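# Push or carry the carton out of the counter aisle

## Task

Get the carton completely out of the aisle that runs between the counter and the low shelf, disturbing nothing else if possible. Afterwards release it and back the robot away. The robot must not tip over or finish leaning. The result must hold without the robot: if the carton only stays put because the robot is holding or bracing it, the goal is not met.

## Robot and tools

ROBOT. A Hello Robot Stretch 3 with one arm. It has a two-wheeled base 0.33 m long and 0.34 m wide, a lift that slides up a mast, and an arm that telescopes out to the robot's RIGHT, ending in a wrist and a two-finger gripper. The base cannot move sideways, so reaching further forward or back means driving. Turns on the spot pivot about the point midway between the drive wheels, 0.05 m behind the front edge. With the arm pulled in and the wrist folded, the swept circle has radius 0.28 m; an unfolded level wrist reaches past it. The base is fast (0.30 m/s, 1.9 rad/s) only when stowed: lift_m under 0.30, arm_m under 0.03, wrist_yaw_rad over 2.54. Otherwise it is capped at 0.10 m/s and 0.63 rad/s.

FRAMES. Base frame: origin on the floor between the drive wheels, x forward, y left, z up. Odometry frame is the base frame as it stood when the scene began; heading is positive to the left, between -3.142 and 3.142. hand_pose is reported in the base frame at the point where closed fingertips meet.

CAMERAS. head_camera (896x504) and nav_camera (fisheye, 672x504) ride on the head and both follow head_pan_rad and head_tilt_rad. wrist_camera (644x364) is on the gripper. Every successful execute_actions result carries one image per camera, captured when the call finishes.

TOOL execute_actions. Argument actions: a list run in order; an empty list just reports the state. Each action may have robot, steps (integer 1 to 450, at 30 steps per second; default 1) and until (allowed only alongside steps; ends the action once all its conditions hold). An action with only steps simply waits. robot is one command, a list of up to 8 commands executed in sequence (a list item may be {"pause_s": s}, s up to 15 seconds), or {"stop": true}, which brakes everything and clears the queue. A command can contain:
- base: exactly one of translate_m (metres, positive forward, |value| at most 1) or rotate_rad (radians, positive counter-clockwise seen from above, |value| at most 3.2). Both are offsets relative to where the base is when that command begins.
- joints: absolute targets keyed by name; unnamed joints keep their current goal. Ranges: lift_m 0 to 1.1 (arm height); arm_m 0 to 0.52 (extension); wrist_yaw_rad -1.345 to 4.42 (0 along the arm, positive swings toward the front, 3.0 folds over the base); wrist_pitch_rad -1.57 to 0.451 (negative tips fingertips down); wrist_roll_rad -2.911 to 2.911; gripper_m -0.089 to 0.179 (larger is wider; actual fingertip gap is smaller, by about 0.007 near closed and 0.025 wide open); head_pan_rad -3.953 to 1.73 (positive left, -1.57 looks along the arm); head_tilt_rad -1.53 to 0.419 (negative looks down).
- contact_limits: {"arm_m": effort percent 1 to 100}, the motor effort at which the arm stops; lower is gentler. It lasts until the next arm command.
Base and joint motions in one command begin together and keep running after the call returns. A new command overrides at once. If any value is invalid or out of range, the entire call is rejected and nothing in it runs.
until: {"robot": {"status": "ended"}} waits for all motion and the queue to finish. Other fields take comparisons such as [">", 0.3] or ["!=", "moving"]; numbers compare as printed (3 decimals; base amounts 4). {"any": {"status": "ended"}} fires when any single motion ends.

TOOL zoom_image: camera (head_camera, nav_camera or wrist_camera) and region [x0, y0, x1, y1] in pixels of that camera's latest image, top-left origin, at most 504 by 504.

Call it only once everything has stopped.

RESULT LINES. base_status and joint_status per part: moving, done (reached within tolerance), off_target (came to rest short, may still push), contact_stop (lift or arm hit something and went slack), time_out, stopped, not_commanded, torque_fault (wrist servo off for about 10 s; limp, refuses goals). The base bracket shows distance moved so far versus its goal, from wheel counts. joint_goals and measured_speeds per joint. refusals is a running count; queue is idle, running, done, dropped or stopped; queue_left counts unstarted commands. Lines starting refused: or dropped: name the offending goal, counting from 0. on_its_own appears when the robot changed a goal itself, a joint is slack or off, a motor is strained at rest, or base_tilt has drifted 3 degrees or more. base_tilt reports forward/right lean in degrees. lidar_m: 12 ranges in 30-degree sectors starting straight ahead and going counter-clockwise, in a plane 0.17 m up. wrist_depth_mm and head_depth_mm: 7x7 grids of depth. motor_effort is percent with peak in brackets; readings are noisy and biased.

GRIPPING. Close to a gripper_m below the object's width to grasp; open at least 0.02 above the touch value to release. Neither a done status nor the reading proves a grasp.

SAFETY. Fold or unfold the wrist only with lift_m between 0.32 and 0.95, wrist_pitch_rad -0.4 and roll near 0. With yaw below -0.4 keep pitch at -0.5 or lower. Pushing an immovable object with the gripper higher than about 0.45 m can tip the robot; a repeat push after a contact_stop is worse. Do not drive while holding or pushing something stuck. If the base snags or tilts, reverse the last move in small steps, pull the gripper free, and lower lift_m to around 0.2 if still leaning. Avoid dropping, slamming or shoving objects hard, and avoid knocking other items. Loose objects may occasionally get nudged by outside forces. Wait for all motion to end, open the gripper, move away, then finish.

Each tool is called after "Emit:" in YAML: its name, and indented under it one key for each argument.

## Session

Emit:
execute_actions:
  actions: []

Scene clock: 0.00 s.
robot.base_odometry: x=+0.000 y=+0.000 heading=+0.000 (m, m, rad; robot's odometry frame)
robot.turned_by_wheels: +0.000 (rad since the last result)
robot.turned_by_imu: +0.000 (rad since the last result)
robot.base_tilt: forward=+2.1 right=+2.0 (deg)
robot.lidar_m: 0.91 1.53 1.10 1.16 1.56 1.04 1.52 1.46 1.92 1.38 0.97 0.91
robot.head_depth_mm: 1996 3025 3092 3168 3169 2984 2055 / 1986 3088 3272 3314 3313 2816 2058 / 1984 3061 3449 3484 3505 2691 1382 / 1981 3082 3639 3651 3759 2876 1245 / 1966 3070 3289 3317 3294 1617 1347 / 1970 2701 2817 2769 2797 1630 1463 / 1956 2401 2415 2401 2403 1636 1467
robot.base_status: not_commanded
robot.joint_positions: lift_m=+0.450 arm_m=+0.001 wrist_yaw_rad=+3.067 wrist_pitch_rad=-0.481 wrist_roll_rad=+0.017 gripper_m=+0.037 head_pan_rad=-0.007 head_tilt_rad=+0.001
robot.joint_goals: lift_m=+0.450 arm_m=+0.001 wrist_yaw_rad=+3.067 wrist_pitch_rad=-0.481 wrist_roll_rad=+0.017 gripper_m=+0.037 head_pan_rad=-0.007 head_tilt_rad=+0.001
robot.joint_status: lift_m=not_commanded arm_m=not_commanded wrist_yaw_rad=not_commanded wrist_pitch_rad=not_commanded wrist_roll_rad=not_commanded gripper_m=not_commanded head_pan_rad=not_commanded head_tilt_rad=not_commanded
robot.measured_speeds: translate_m=+0.000 rotate_rad=+0.000 lift_m=+0.000 arm_m=+0.000 wrist_yaw_rad=+0.000 wrist_pitch_rad=+0.000 wrist_roll_rad=+0.000 head_pan_rad=+0.000 head_tilt_rad=+0.000
robot: refusals=0 queue=idle queue_left=0
robot.motor_effort: left_wheel=+1 right_wheel=+0 lift_m=+26 arm_m=+0 wrist_yaw_rad=+0 wrist_pitch_rad=+4 wrist_roll_rad=+0 gripper_m=+0 head_pan_rad=-1 head_tilt_rad=+2 (%)
robot.hand_pose: x=-0.0052 y=+0.0694 z=+0.4487 quat_wxyz=(+0.195, +0.698, +0.141, +0.674) (m; robot's base frame)
robot.wrist_depth_mm: - - - - - - - / - - - - - - - / - - - - - - - / 863 917 984 - - - - / 720 767 - 864 895 959 987 / 643 669 - 724 764 788 834 / 565 583 591 615 657 682 707
pictures: head_camera (sideways: a quarter turn clockwise sets it upright), nav_camera (sideways: a quarter turn counterclockwise sets it upright), wrist_camera
Images, in order (width x height): head_camera 896x504, nav_camera 672x504, wrist_camera 644x364.

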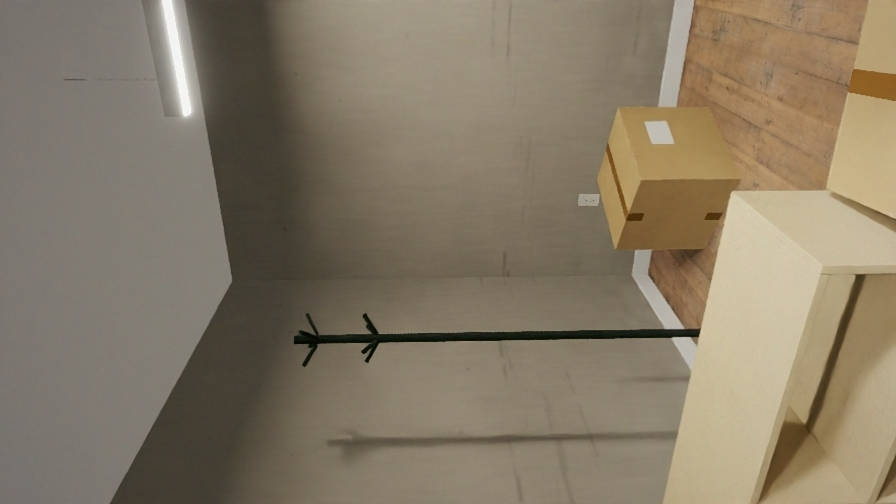

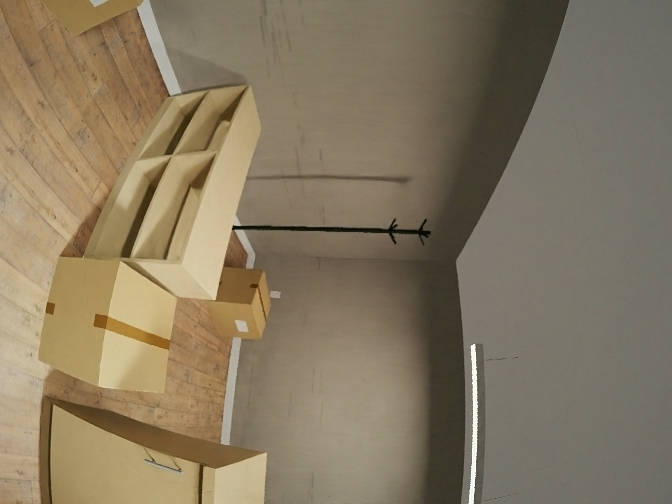

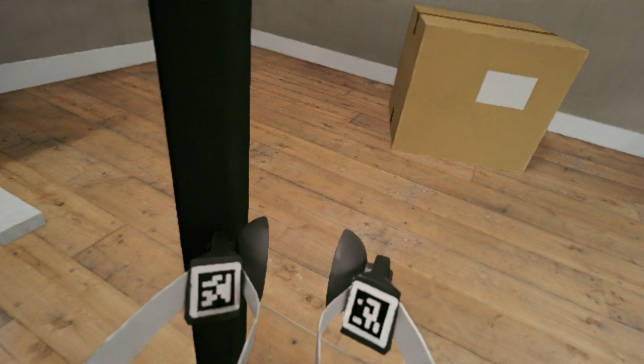

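Emit:
execute_actions:
  actions:
    - {"robot":{"joints":{"head_pan_rad":-0.3,"head_tilt_rad":-0.75}},"steps":100,"until":{"robot":{"status":"ended"}}}

Scene clock: 4.03 s.
robot.base_odometry: x=+0.000 y=+0.000 heading=+0.000 (m, m, rad; robot's odometry frame)
robot.turned_by_wheels: +0.000 (rad since the last result)
robot.turned_by_imu: -0.001 (rad since the last result)
robot.base_tilt: forward=+2.1 right=+2.0 (deg)
robot.lidar_m: 0.91 1.52 1.10 1.17 1.56 1.04 1.52 1.46 1.92 1.37 0.97 0.91
robot.head_depth_mm: 2712 975 990 1161 1461 1304 1138 / 2817 3056 2171 1410 1492 1302 1138 / 2881 3104 2337 1357 1495 1302 1140 / 2926 3148 1559 1293 1458 1307 1139 / 2908 2775 1568 1315 1458 1307 1138 / 2944 2643 1412 1358 1489 1305 1135 / 3099 3002 1370 1668 1531 1307 1138
robot.base_status: not_commanded
robot.joint_positions: lift_m=+0.450 arm_m=+0.001 wrist_yaw_rad=+3.067 wrist_pitch_rad=-0.481 wrist_roll_rad=+0.017 gripper_m=+0.037 head_pan_rad=-0.293 head_tilt_rad=-0.740
robot.joint_goals: lift_m=+0.450 arm_m=+0.001 wrist_yaw_rad=+3.067 wrist_pitch_rad=-0.481 wrist_roll_rad=+0.017 gripper_m=+0.037 head_pan_rad=-0.300 head_tilt_rad=-0.750
robot.joint_status: lift_m=not_commanded arm_m=not_commanded wrist_yaw_rad=not_commanded wrist_pitch_rad=not_commanded wrist_roll_rad=not_commanded gripper_m=not_commanded head_pan_rad=done head_tilt_rad=done
robot.measured_speeds: translate_m=+0.000 rotate_rad=+0.000 lift_m=+0.000 arm_m=+0.000 wrist_yaw_rad=+0.000 wrist_pitch_rad=+0.000 wrist_roll_rad=+0.000 head_pan_rad=+0.000 head_tilt_rad=+0.000
robot: refusals=0 queue=done queue_left=0
robot.motor_effort: left_wheel=+1(1) right_wheel=+0(0) lift_m=+25(26) arm_m=+0(0) wrist_yaw_rad=+1(0) wrist_pitch_rad=+4(4) wrist_roll_rad=+0(0) gripper_m=+0(1) head_pan_rad=-3(19) head_tilt_rad=-4(28) (%)
robot.hand_pose: x=-0.0052 y=+0.0694 z=+0.4487 quat_wxyz=(+0.195, +0.698, +0.141, +0.674) (m; robot's base frame)
robot.wrist_depth_mm: - - - - - - - / - - - - - - - / - - - - - - - / 867 914 - - - - - / 727 764 - 854 895 950 - / 648 665 - 711 764 795 847 / 568 587 592 616 661 668 709
pictures: head_camera (sideways: a quarter turn clockwise sets it upright), nav_camera (sideways: a quarter turn counterclockwise sets it upright), wrist_camera
Images, in order (width x height): head_camera 896x504, nav_camera 672x504, wrist_camera 644x364.

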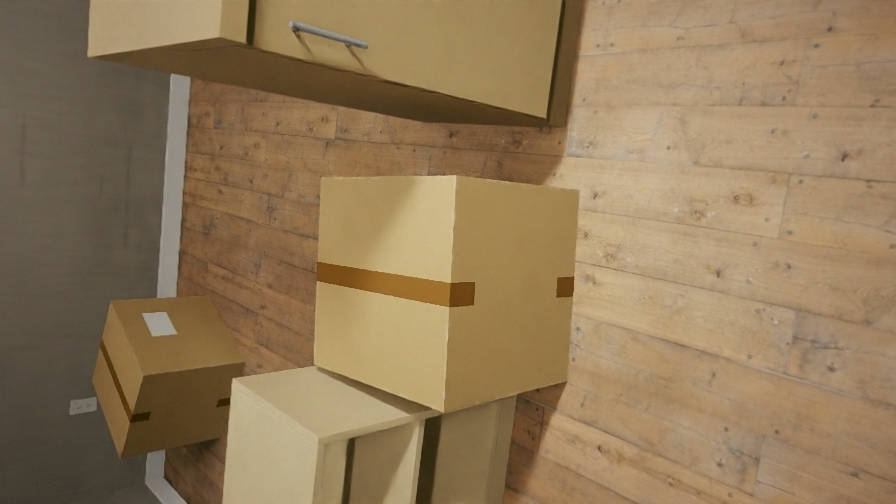

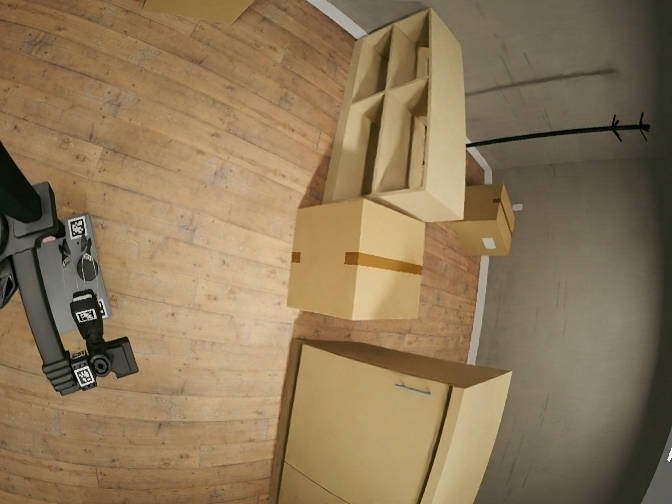

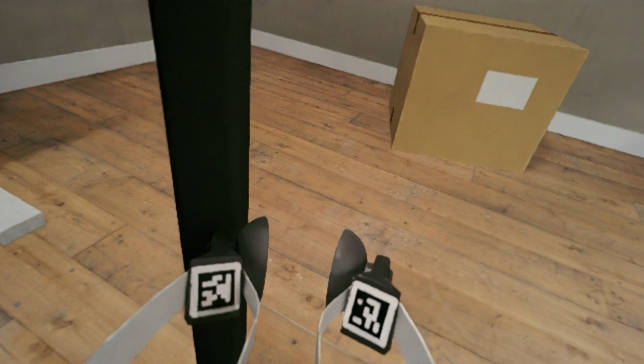

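Emit:
execute_actions:
  actions:
    - {"robot":{"joints":{"lift_m":0.28,"head_pan_rad":0,"head_tilt_rad":-1.0}},"steps":60,"until":{"robot":{"lift_m":["<",0.298]}}}
    - {"robot":[{"base":{"translate_m":0.56}},{"base":{"rotate_rad":-0.465}}],"steps":400,"until":{"robot":{"status":"ended"}}}

Scene clock: 46.53 s.
robot.base_odometry: x=+0.560 y=+0.000 heading=-0.465 (m, m, rad; robot's odometry frame)
robot.turned_by_wheels: -0.465 (rad since the last result)
robot.turned_by_imu: -0.470 (rad since the last result)
robot.base_tilt: forward=+2.1 right=+2.0 (deg)
robot.lidar_m: 0.39 0.39 1.02 1.55 1.02 2.04 1.53 2.00 2.26 1.59 0.60 0.41
robot.head_depth_mm: 2386 1869 1123 1123 1273 1200 1097 / 2373 2002 1723 1399 1273 1202 1125 / 2383 2006 1141 998 1048 1202 1120 / 2388 1992 1142 997 1012 1203 1123 / 2377 1991 1140 997 977 1202 1125 / 2200 1989 1142 1037 1196 1200 1096 / 1942 2001 917 1006 1295 1201 1098
robot.base_status: done (rotate_rad -0.4648 of -0.4650)
robot.joint_positions: lift_m=+0.280 arm_m=+0.001 wrist_yaw_rad=+3.067 wrist_pitch_rad=-0.483 wrist_roll_rad=+0.017 gripper_m=+0.037 head_pan_rad=-0.007 head_tilt_rad=-0.988
robot.joint_goals: lift_m=+0.280 arm_m=+0.001 wrist_yaw_rad=+3.067 wrist_pitch_rad=-0.483 wrist_roll_rad=+0.017 gripper_m=+0.037 head_pan_rad=+0.000 head_tilt_rad=-1.000
robot.joint_status: lift_m=done arm_m=not_commanded wrist_yaw_rad=not_commanded wrist_pitch_rad=not_commanded wrist_roll_rad=not_commanded gripper_m=not_commanded head_pan_rad=done head_tilt_rad=done
robot.measured_speeds: translate_m=+0.000 rotate_rad=+0.000 lift_m=+0.000 arm_m=+0.000 wrist_yaw_rad=+0.000 wrist_pitch_rad=+0.000 wrist_roll_rad=+0.000 head_pan_rad=+0.000 head_tilt_rad=+0.000
robot: refusals=0 queue=done queue_left=0
robot.motor_effort: left_wheel=+3(8) right_wheel=-3(6) lift_m=+21(26) arm_m=+0(0) wrist_yaw_rad=+0(0) wrist_pitch_rad=+5(5) wrist_roll_rad=+0(0) gripper_m=-1(0) head_pan_rad=+3(19) head_tilt_rad=-4(16) (%)
robot.hand_pose: x=-0.0052 y=+0.0692 z=+0.2787 quat_wxyz=(+0.196, +0.698, +0.142, +0.674) (m; robot's base frame)
robot.wrist_depth_mm: 855 885 - - - - 830 / 902 945 - - - - 919 / 758 786 883 940 - 974 969 / 621 643 708 728 773 800 730 / 519 539 - 607 633 660 628 / 470 - - - 532 555 562 / - - - - 461 476 453
pictures: head_camera (sideways: a quarter turn clockwise sets it upright), nav_camera (sideways: a quarter turn counterclockwise sets it upright), wrist_camera
Images, in order (width x height): head_camera 896x504, nav_camera 672x504, wrist_camera 644x364.

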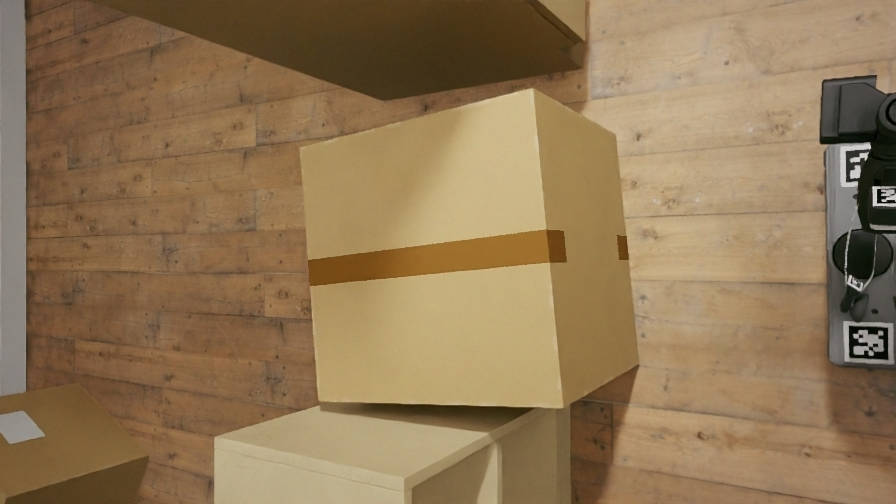

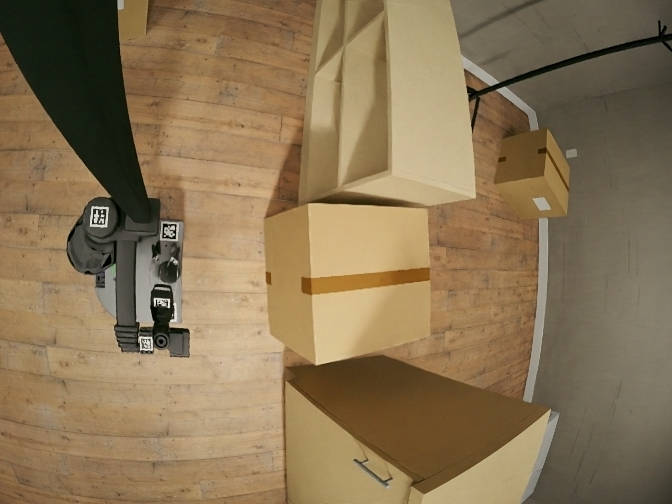

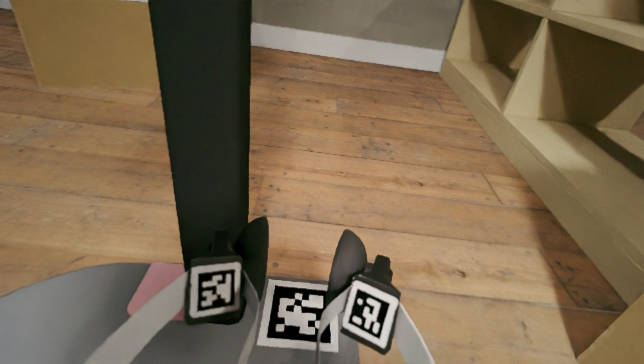

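Emit:
execute_actions:
  actions:
    - {"robot":{"base":{"translate_m":0.29}},"steps":100,"until":{"robot":{"translate_m":[">",0.2]}}}
    - {"robot":{"joints":{"lift_m":0.44}},"steps":100,"until":{"robot":{"lift_m":[">",0.39],"base_status":["!=","moving"]}}}
    - {"robot":{"base":{"translate_m":0.25}},"steps":200,"until":{"robot":{"status":"ended"}}}

Scene clock: 61.43 s.
robot.base_odometry: x=+1.043 y=-0.242 heading=-0.465 (m, m, rad; robot's odometry frame)
robot.turned_by_wheels: +0.000 (rad since the last result)
robot.turned_by_imu: +0.001 (rad since the last result)
robot.base_tilt: forward=+2.1 right=+2.0 (deg)
robot.lidar_m: - - 0.15 0.19 1.28 1.33 2.07 2.43 0.41 0.19 0.15 -
robot.head_depth_mm: 2126 1999 1719 1501 1235 1150 1074 / 2132 1999 1710 1501 904 802 758 / 2146 1991 1710 1497 890 802 750 / 2150 1989 1717 1497 889 802 748 / 2134 1992 1716 1497 889 802 749 / 2083 1943 1713 1500 889 802 1041 / 1660 1758 1706 1506 887 827 830
robot.base_status: off_target (translate_m +0.2498 of +0.2500)
robot.joint_positions: lift_m=+0.440 arm_m=+0.001 wrist_yaw_rad=+3.067 wrist_pitch_rad=-0.483 wrist_roll_rad=+0.017 gripper_m=+0.037 head_pan_rad=-0.006 head_tilt_rad=-0.989
robot.joint_goals: lift_m=+0.440 arm_m=+0.001 wrist_yaw_rad=+3.067 wrist_pitch_rad=-0.483 wrist_roll_rad=+0.017 gripper_m=+0.037 head_pan_rad=+0.000 head_tilt_rad=-1.000
robot.joint_status: lift_m=done arm_m=not_commanded wrist_yaw_rad=not_commanded wrist_pitch_rad=not_commanded wrist_roll_rad=not_commanded gripper_m=not_commanded head_pan_rad=done head_tilt_rad=done
robot.measured_speeds: translate_m=+0.000 rotate_rad=+0.000 lift_m=+0.000 arm_m=+0.000 wrist_yaw_rad=+0.000 wrist_pitch_rad=+0.000 wrist_roll_rad=+0.000 head_pan_rad=+0.000 head_tilt_rad=+0.000
robot: refusals=0 queue=done queue_left=0
robot.on_its_own: left_wheel is at rest, and its effort (+21) is outside its rest range (-18 to +18); right_wheel is at rest, and its effort (+24) is outside its rest range (-18 to +18)
robot.motor_effort: left_wheel=+21(60) right_wheel=+24(29) lift_m=+30(32) arm_m=+0(0) wrist_yaw_rad=+0(0) wrist_pitch_rad=+5(5) wrist_roll_rad=+0(0) gripper_m=-1(0) head_pan_rad=+3(2) head_tilt_rad=-3(4) (%)
robot.hand_pose: x=-0.0052 y=+0.0692 z=+0.4382 quat_wxyz=(+0.196, +0.698, +0.142, +0.674) (m; robot's base frame)
robot.wrist_depth_mm: - - - 306 298 295 292 / - - - 330 323 318 318 / - - - 362 354 348 343 / 857 905 981 389 279 290 312 / 724 751 - 433 230 232 247 / 631 655 - 499 190 195 204 / 556 576 582 547 166 167 174
pictures: head_camera (sideways: a quarter turn clockwise sets it upright), nav_camera (sideways: a quarter turn counterclockwise sets it upright), wrist_camera
Images, in order (width x height): head_camera 896x504, nav_camera 672x504, wrist_camera 644x364.

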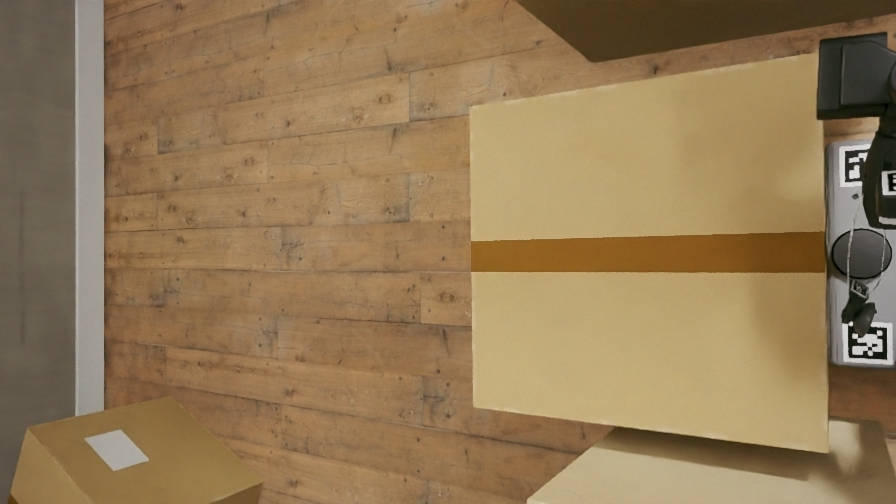

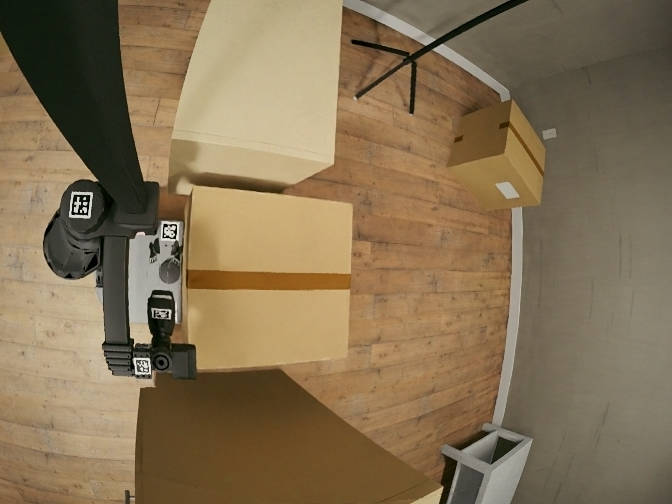

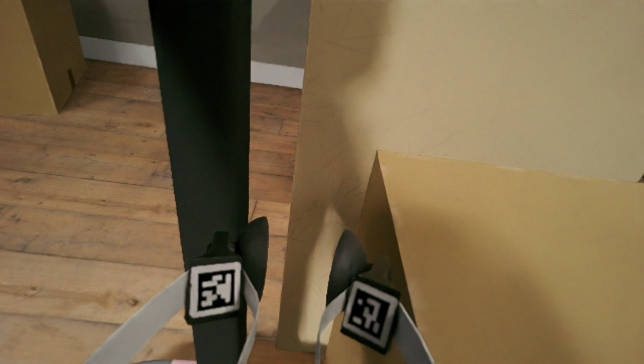

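Emit:
execute_actions:
  actions:
    - {"robot":{"base":{"translate_m":0.6}},"steps":300,"until":{"robot":{"translate_m":[">",0.595]}}}
    - {"robot":{"base":{"translate_m":-0.45}},"steps":60,"until":{"robot":{"translate_m":["<",-0.03]}}}
    - {"robot":{"joints":{"lift_m":0.28}},"steps":200,"until":{"robot":{"status":"ended"}}}

Scene clock: 77.90 s.
robot.base_odometry: x=+1.172 y=-0.307 heading=-0.465 (m, m, rad; robot's odometry frame)
robot.turned_by_wheels: +0.000 (rad since the last result)
robot.turned_by_imu: -0.003 (rad since the last result)
robot.base_tilt: forward=+2.1 right=+2.0 (deg)
robot.lidar_m: 0.50 0.52 0.29 0.28 0.29 1.39 2.21 2.56 0.41 0.40 0.41 0.52
robot.head_depth_mm: 1998 2004 1715 1502 1333 1154 1082 / 1999 1999 1675 1428 1332 1207 1123 / 2002 1997 1138 1019 1272 1204 1124 / 1989 1998 1142 1019 1277 1201 1127 / 1984 1992 1142 1016 1282 1200 1123 / 1991 1938 1658 1042 1316 1201 1087 / 1621 1666 1711 1500 1334 954 825
robot.base_status: done (translate_m -0.4500 of -0.4500)
robot.joint_positions: lift_m=+0.280 arm_m=+0.001 wrist_yaw_rad=+3.067 wrist_pitch_rad=-0.483 wrist_roll_rad=+0.017 gripper_m=+0.037 head_pan_rad=-0.006 head_tilt_rad=-0.989
robot.joint_goals: lift_m=+0.280 arm_m=+0.001 wrist_yaw_rad=+3.067 wrist_pitch_rad=-0.483 wrist_roll_rad=+0.017 gripper_m=+0.037 head_pan_rad=+0.000 head_tilt_rad=-1.000
robot.joint_status: lift_m=done arm_m=not_commanded wrist_yaw_rad=not_commanded wrist_pitch_rad=not_commanded wrist_roll_rad=not_commanded gripper_m=not_commanded head_pan_rad=done head_tilt_rad=done
robot.measured_speeds: translate_m=+0.000 rotate_rad=+0.000 lift_m=+0.000 arm_m=+0.000 wrist_yaw_rad=+0.000 wrist_pitch_rad=+0.000 wrist_roll_rad=+0.000 head_pan_rad=+0.000 head_tilt_rad=+0.000
robot: refusals=0 queue=done queue_left=0
robot.motor_effort: left_wheel=+1(28) right_wheel=+0(31) lift_m=+21(30) arm_m=+0(0) wrist_yaw_rad=+0(0) wrist_pitch_rad=+5(5) wrist_roll_rad=+0(0) gripper_m=+0(1) head_pan_rad=+2(2) head_tilt_rad=-3(3) (%)
robot.hand_pose: x=-0.0052 y=+0.0692 z=+0.2786 quat_wxyz=(+0.196, +0.698, +0.142, +0.674) (m; robot's base frame)
robot.wrist_depth_mm: - - 300 297 295 291 - / 977 - 325 322 320 318 - / 747 774 357 351 348 353 - / 615 631 389 387 385 772 907 / 520 532 - 428 427 652 709 / 472 - - - 482 556 580 / - - - - 462 475 497
pictures: head_camera (sideways: a quarter turn clockwise sets it upright), nav_camera (sideways: a quarter turn counterclockwise sets it upright), wrist_camera
Images, in order (width x height): head_camera 896x504, nav_camera 672x504, wrist_camera 644x364.

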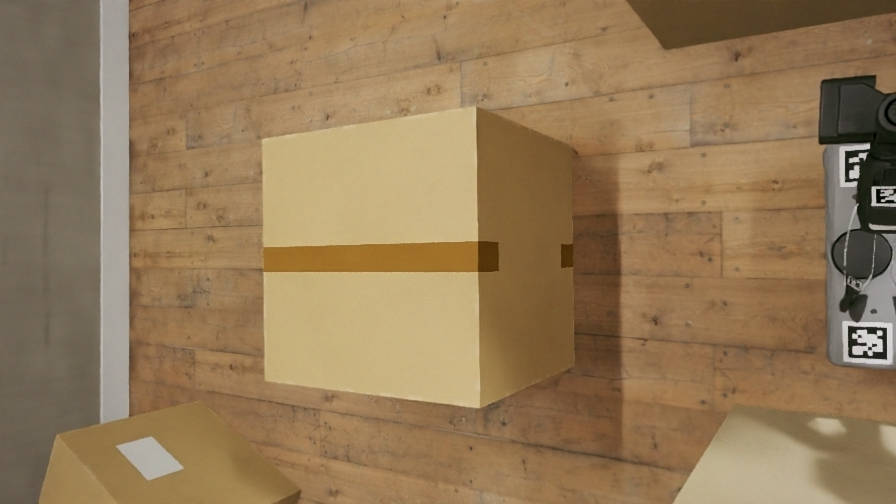

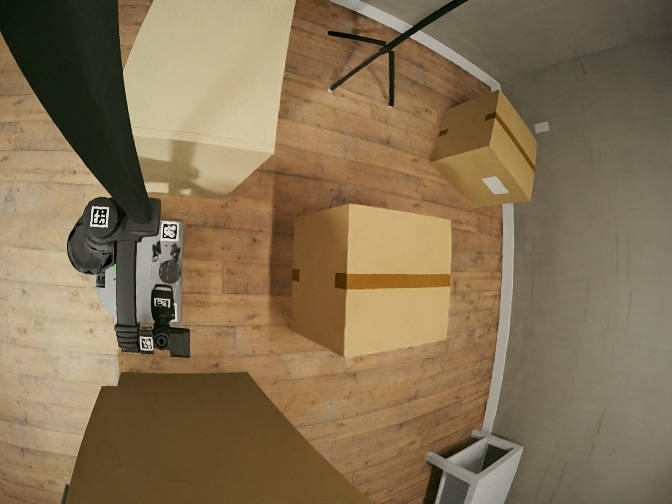

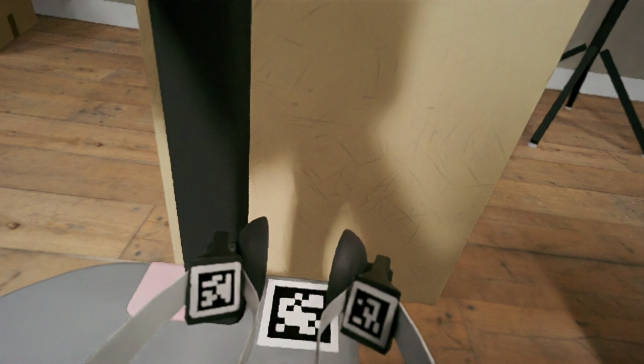

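Emit:
execute_actions:
  actions:
    - {"robot":{"base":{"translate_m":-0.4}},"steps":200,"until":{"robot":{"status":"ended"}}}

Emit:
finished_scene:
  scene: 1

Scene clock: 84.67 s.
robot.base_odometry: x=+0.815 y=-0.128 heading=-0.465 (m, m, rad; robot's odometry frame)
robot.turned_by_wheels: +0.000 (rad since the last result)
robot.turned_by_imu: -0.002 (rad since the last result)
robot.base_tilt: forward=+2.1 right=+2.0 (deg)
robot.lidar_m: 0.90 0.39 0.36 0.92 1.18 1.24 1.82 2.22 2.28 0.51 0.42 0.56
robot.head_depth_mm: 2286 1992 1706 1137 1141 1154 1095 / 2287 1986 1706 1498 1337 1202 1123 / 2275 1330 1260 1474 1337 1200 1122 / 2293 1330 1258 1472 1337 1205 1119 / 2293 1333 1256 1473 1334 1205 1124 / 2229 1950 1676 1498 1263 1169 1093 / 1742 1911 1712 838 841 1142 1097
robot.base_status: done (translate_m -0.4000 of -0.4000)
robot.joint_positions: lift_m=+0.280 arm_m=+0.001 wrist_yaw_rad=+3.067 wrist_pitch_rad=-0.483 wrist_roll_rad=+0.017 gripper_m=+0.037 head_pan_rad=-0.006 head_tilt_rad=-0.989
robot.joint_goals: lift_m=+0.280 arm_m=+0.001 wrist_yaw_rad=+3.067 wrist_pitch_rad=-0.483 wrist_roll_rad=+0.017 gripper_m=+0.037 head_pan_rad=+0.000 head_tilt_rad=-1.000
robot.joint_status: lift_m=done arm_m=not_commanded wrist_yaw_rad=not_commanded wrist_pitch_rad=not_commanded wrist_roll_rad=not_commanded gripper_m=not_commanded head_pan_rad=done head_tilt_rad=done
robot.measured_speeds: translate_m=+0.000 rotate_rad=+0.000 lift_m=+0.000 arm_m=+0.000 wrist_yaw_rad=+0.000 wrist_pitch_rad=+0.000 wrist_roll_rad=+0.000 head_pan_rad=+0.000 head_tilt_rad=+0.000
robot: refusals=0 queue=done queue_left=0
robot.motor_effort: left_wheel=+2(5) right_wheel=+0(4) lift_m=+21(21) arm_m=+0(0) wrist_yaw_rad=+0(0) wrist_pitch_rad=+5(5) wrist_roll_rad=+0(0) gripper_m=+0(1) head_pan_rad=+3(2) head_tilt_rad=-3(3) (%)
robot.hand_pose: x=-0.0052 y=+0.0692 z=+0.2786 quat_wxyz=(+0.196, +0.698, +0.142, +0.674) (m; robot's base frame)
robot.wrist_depth_mm: 922 - - - - 611 386 / 943 - - - 978 916 327 / 751 798 881 923 895 864 349 / 620 654 697 725 707 618 384 / 514 539 - 601 611 439 424 / 469 - - - 529 483 478 / - - - - 460 476 494
pictures: head_camera (sideways: a quarter turn clockwise sets it upright), nav_camera (sideways: a quarter turn counterclockwise sets it upright), wrist_camera
Images, in order (width x height): head_camera 896x504, nav_camera 672x504, wrist_camera 644x364.

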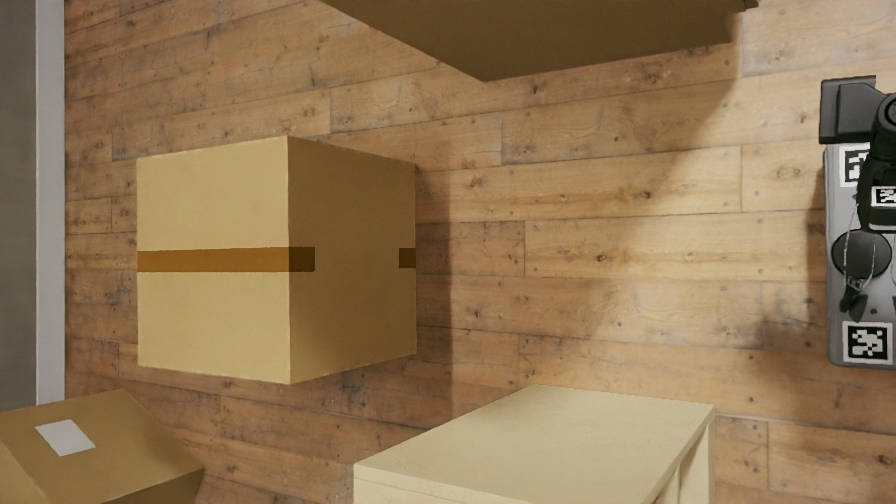

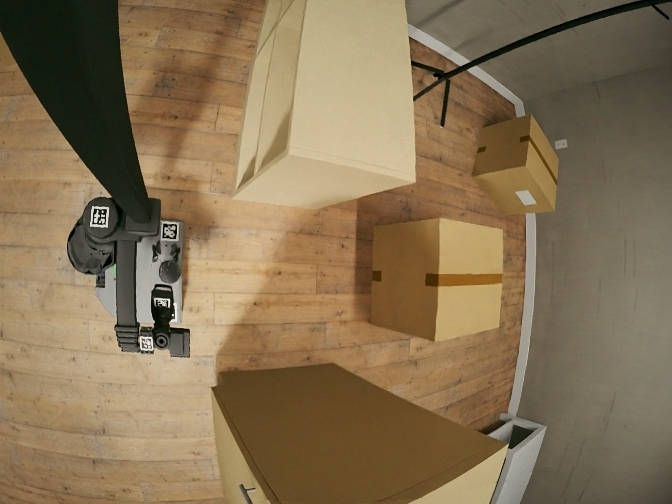

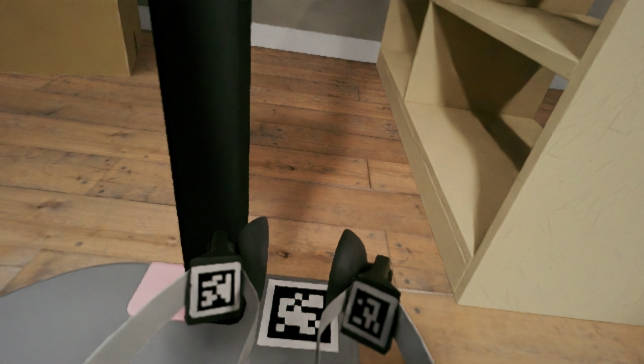

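The scene is finished: the task was done.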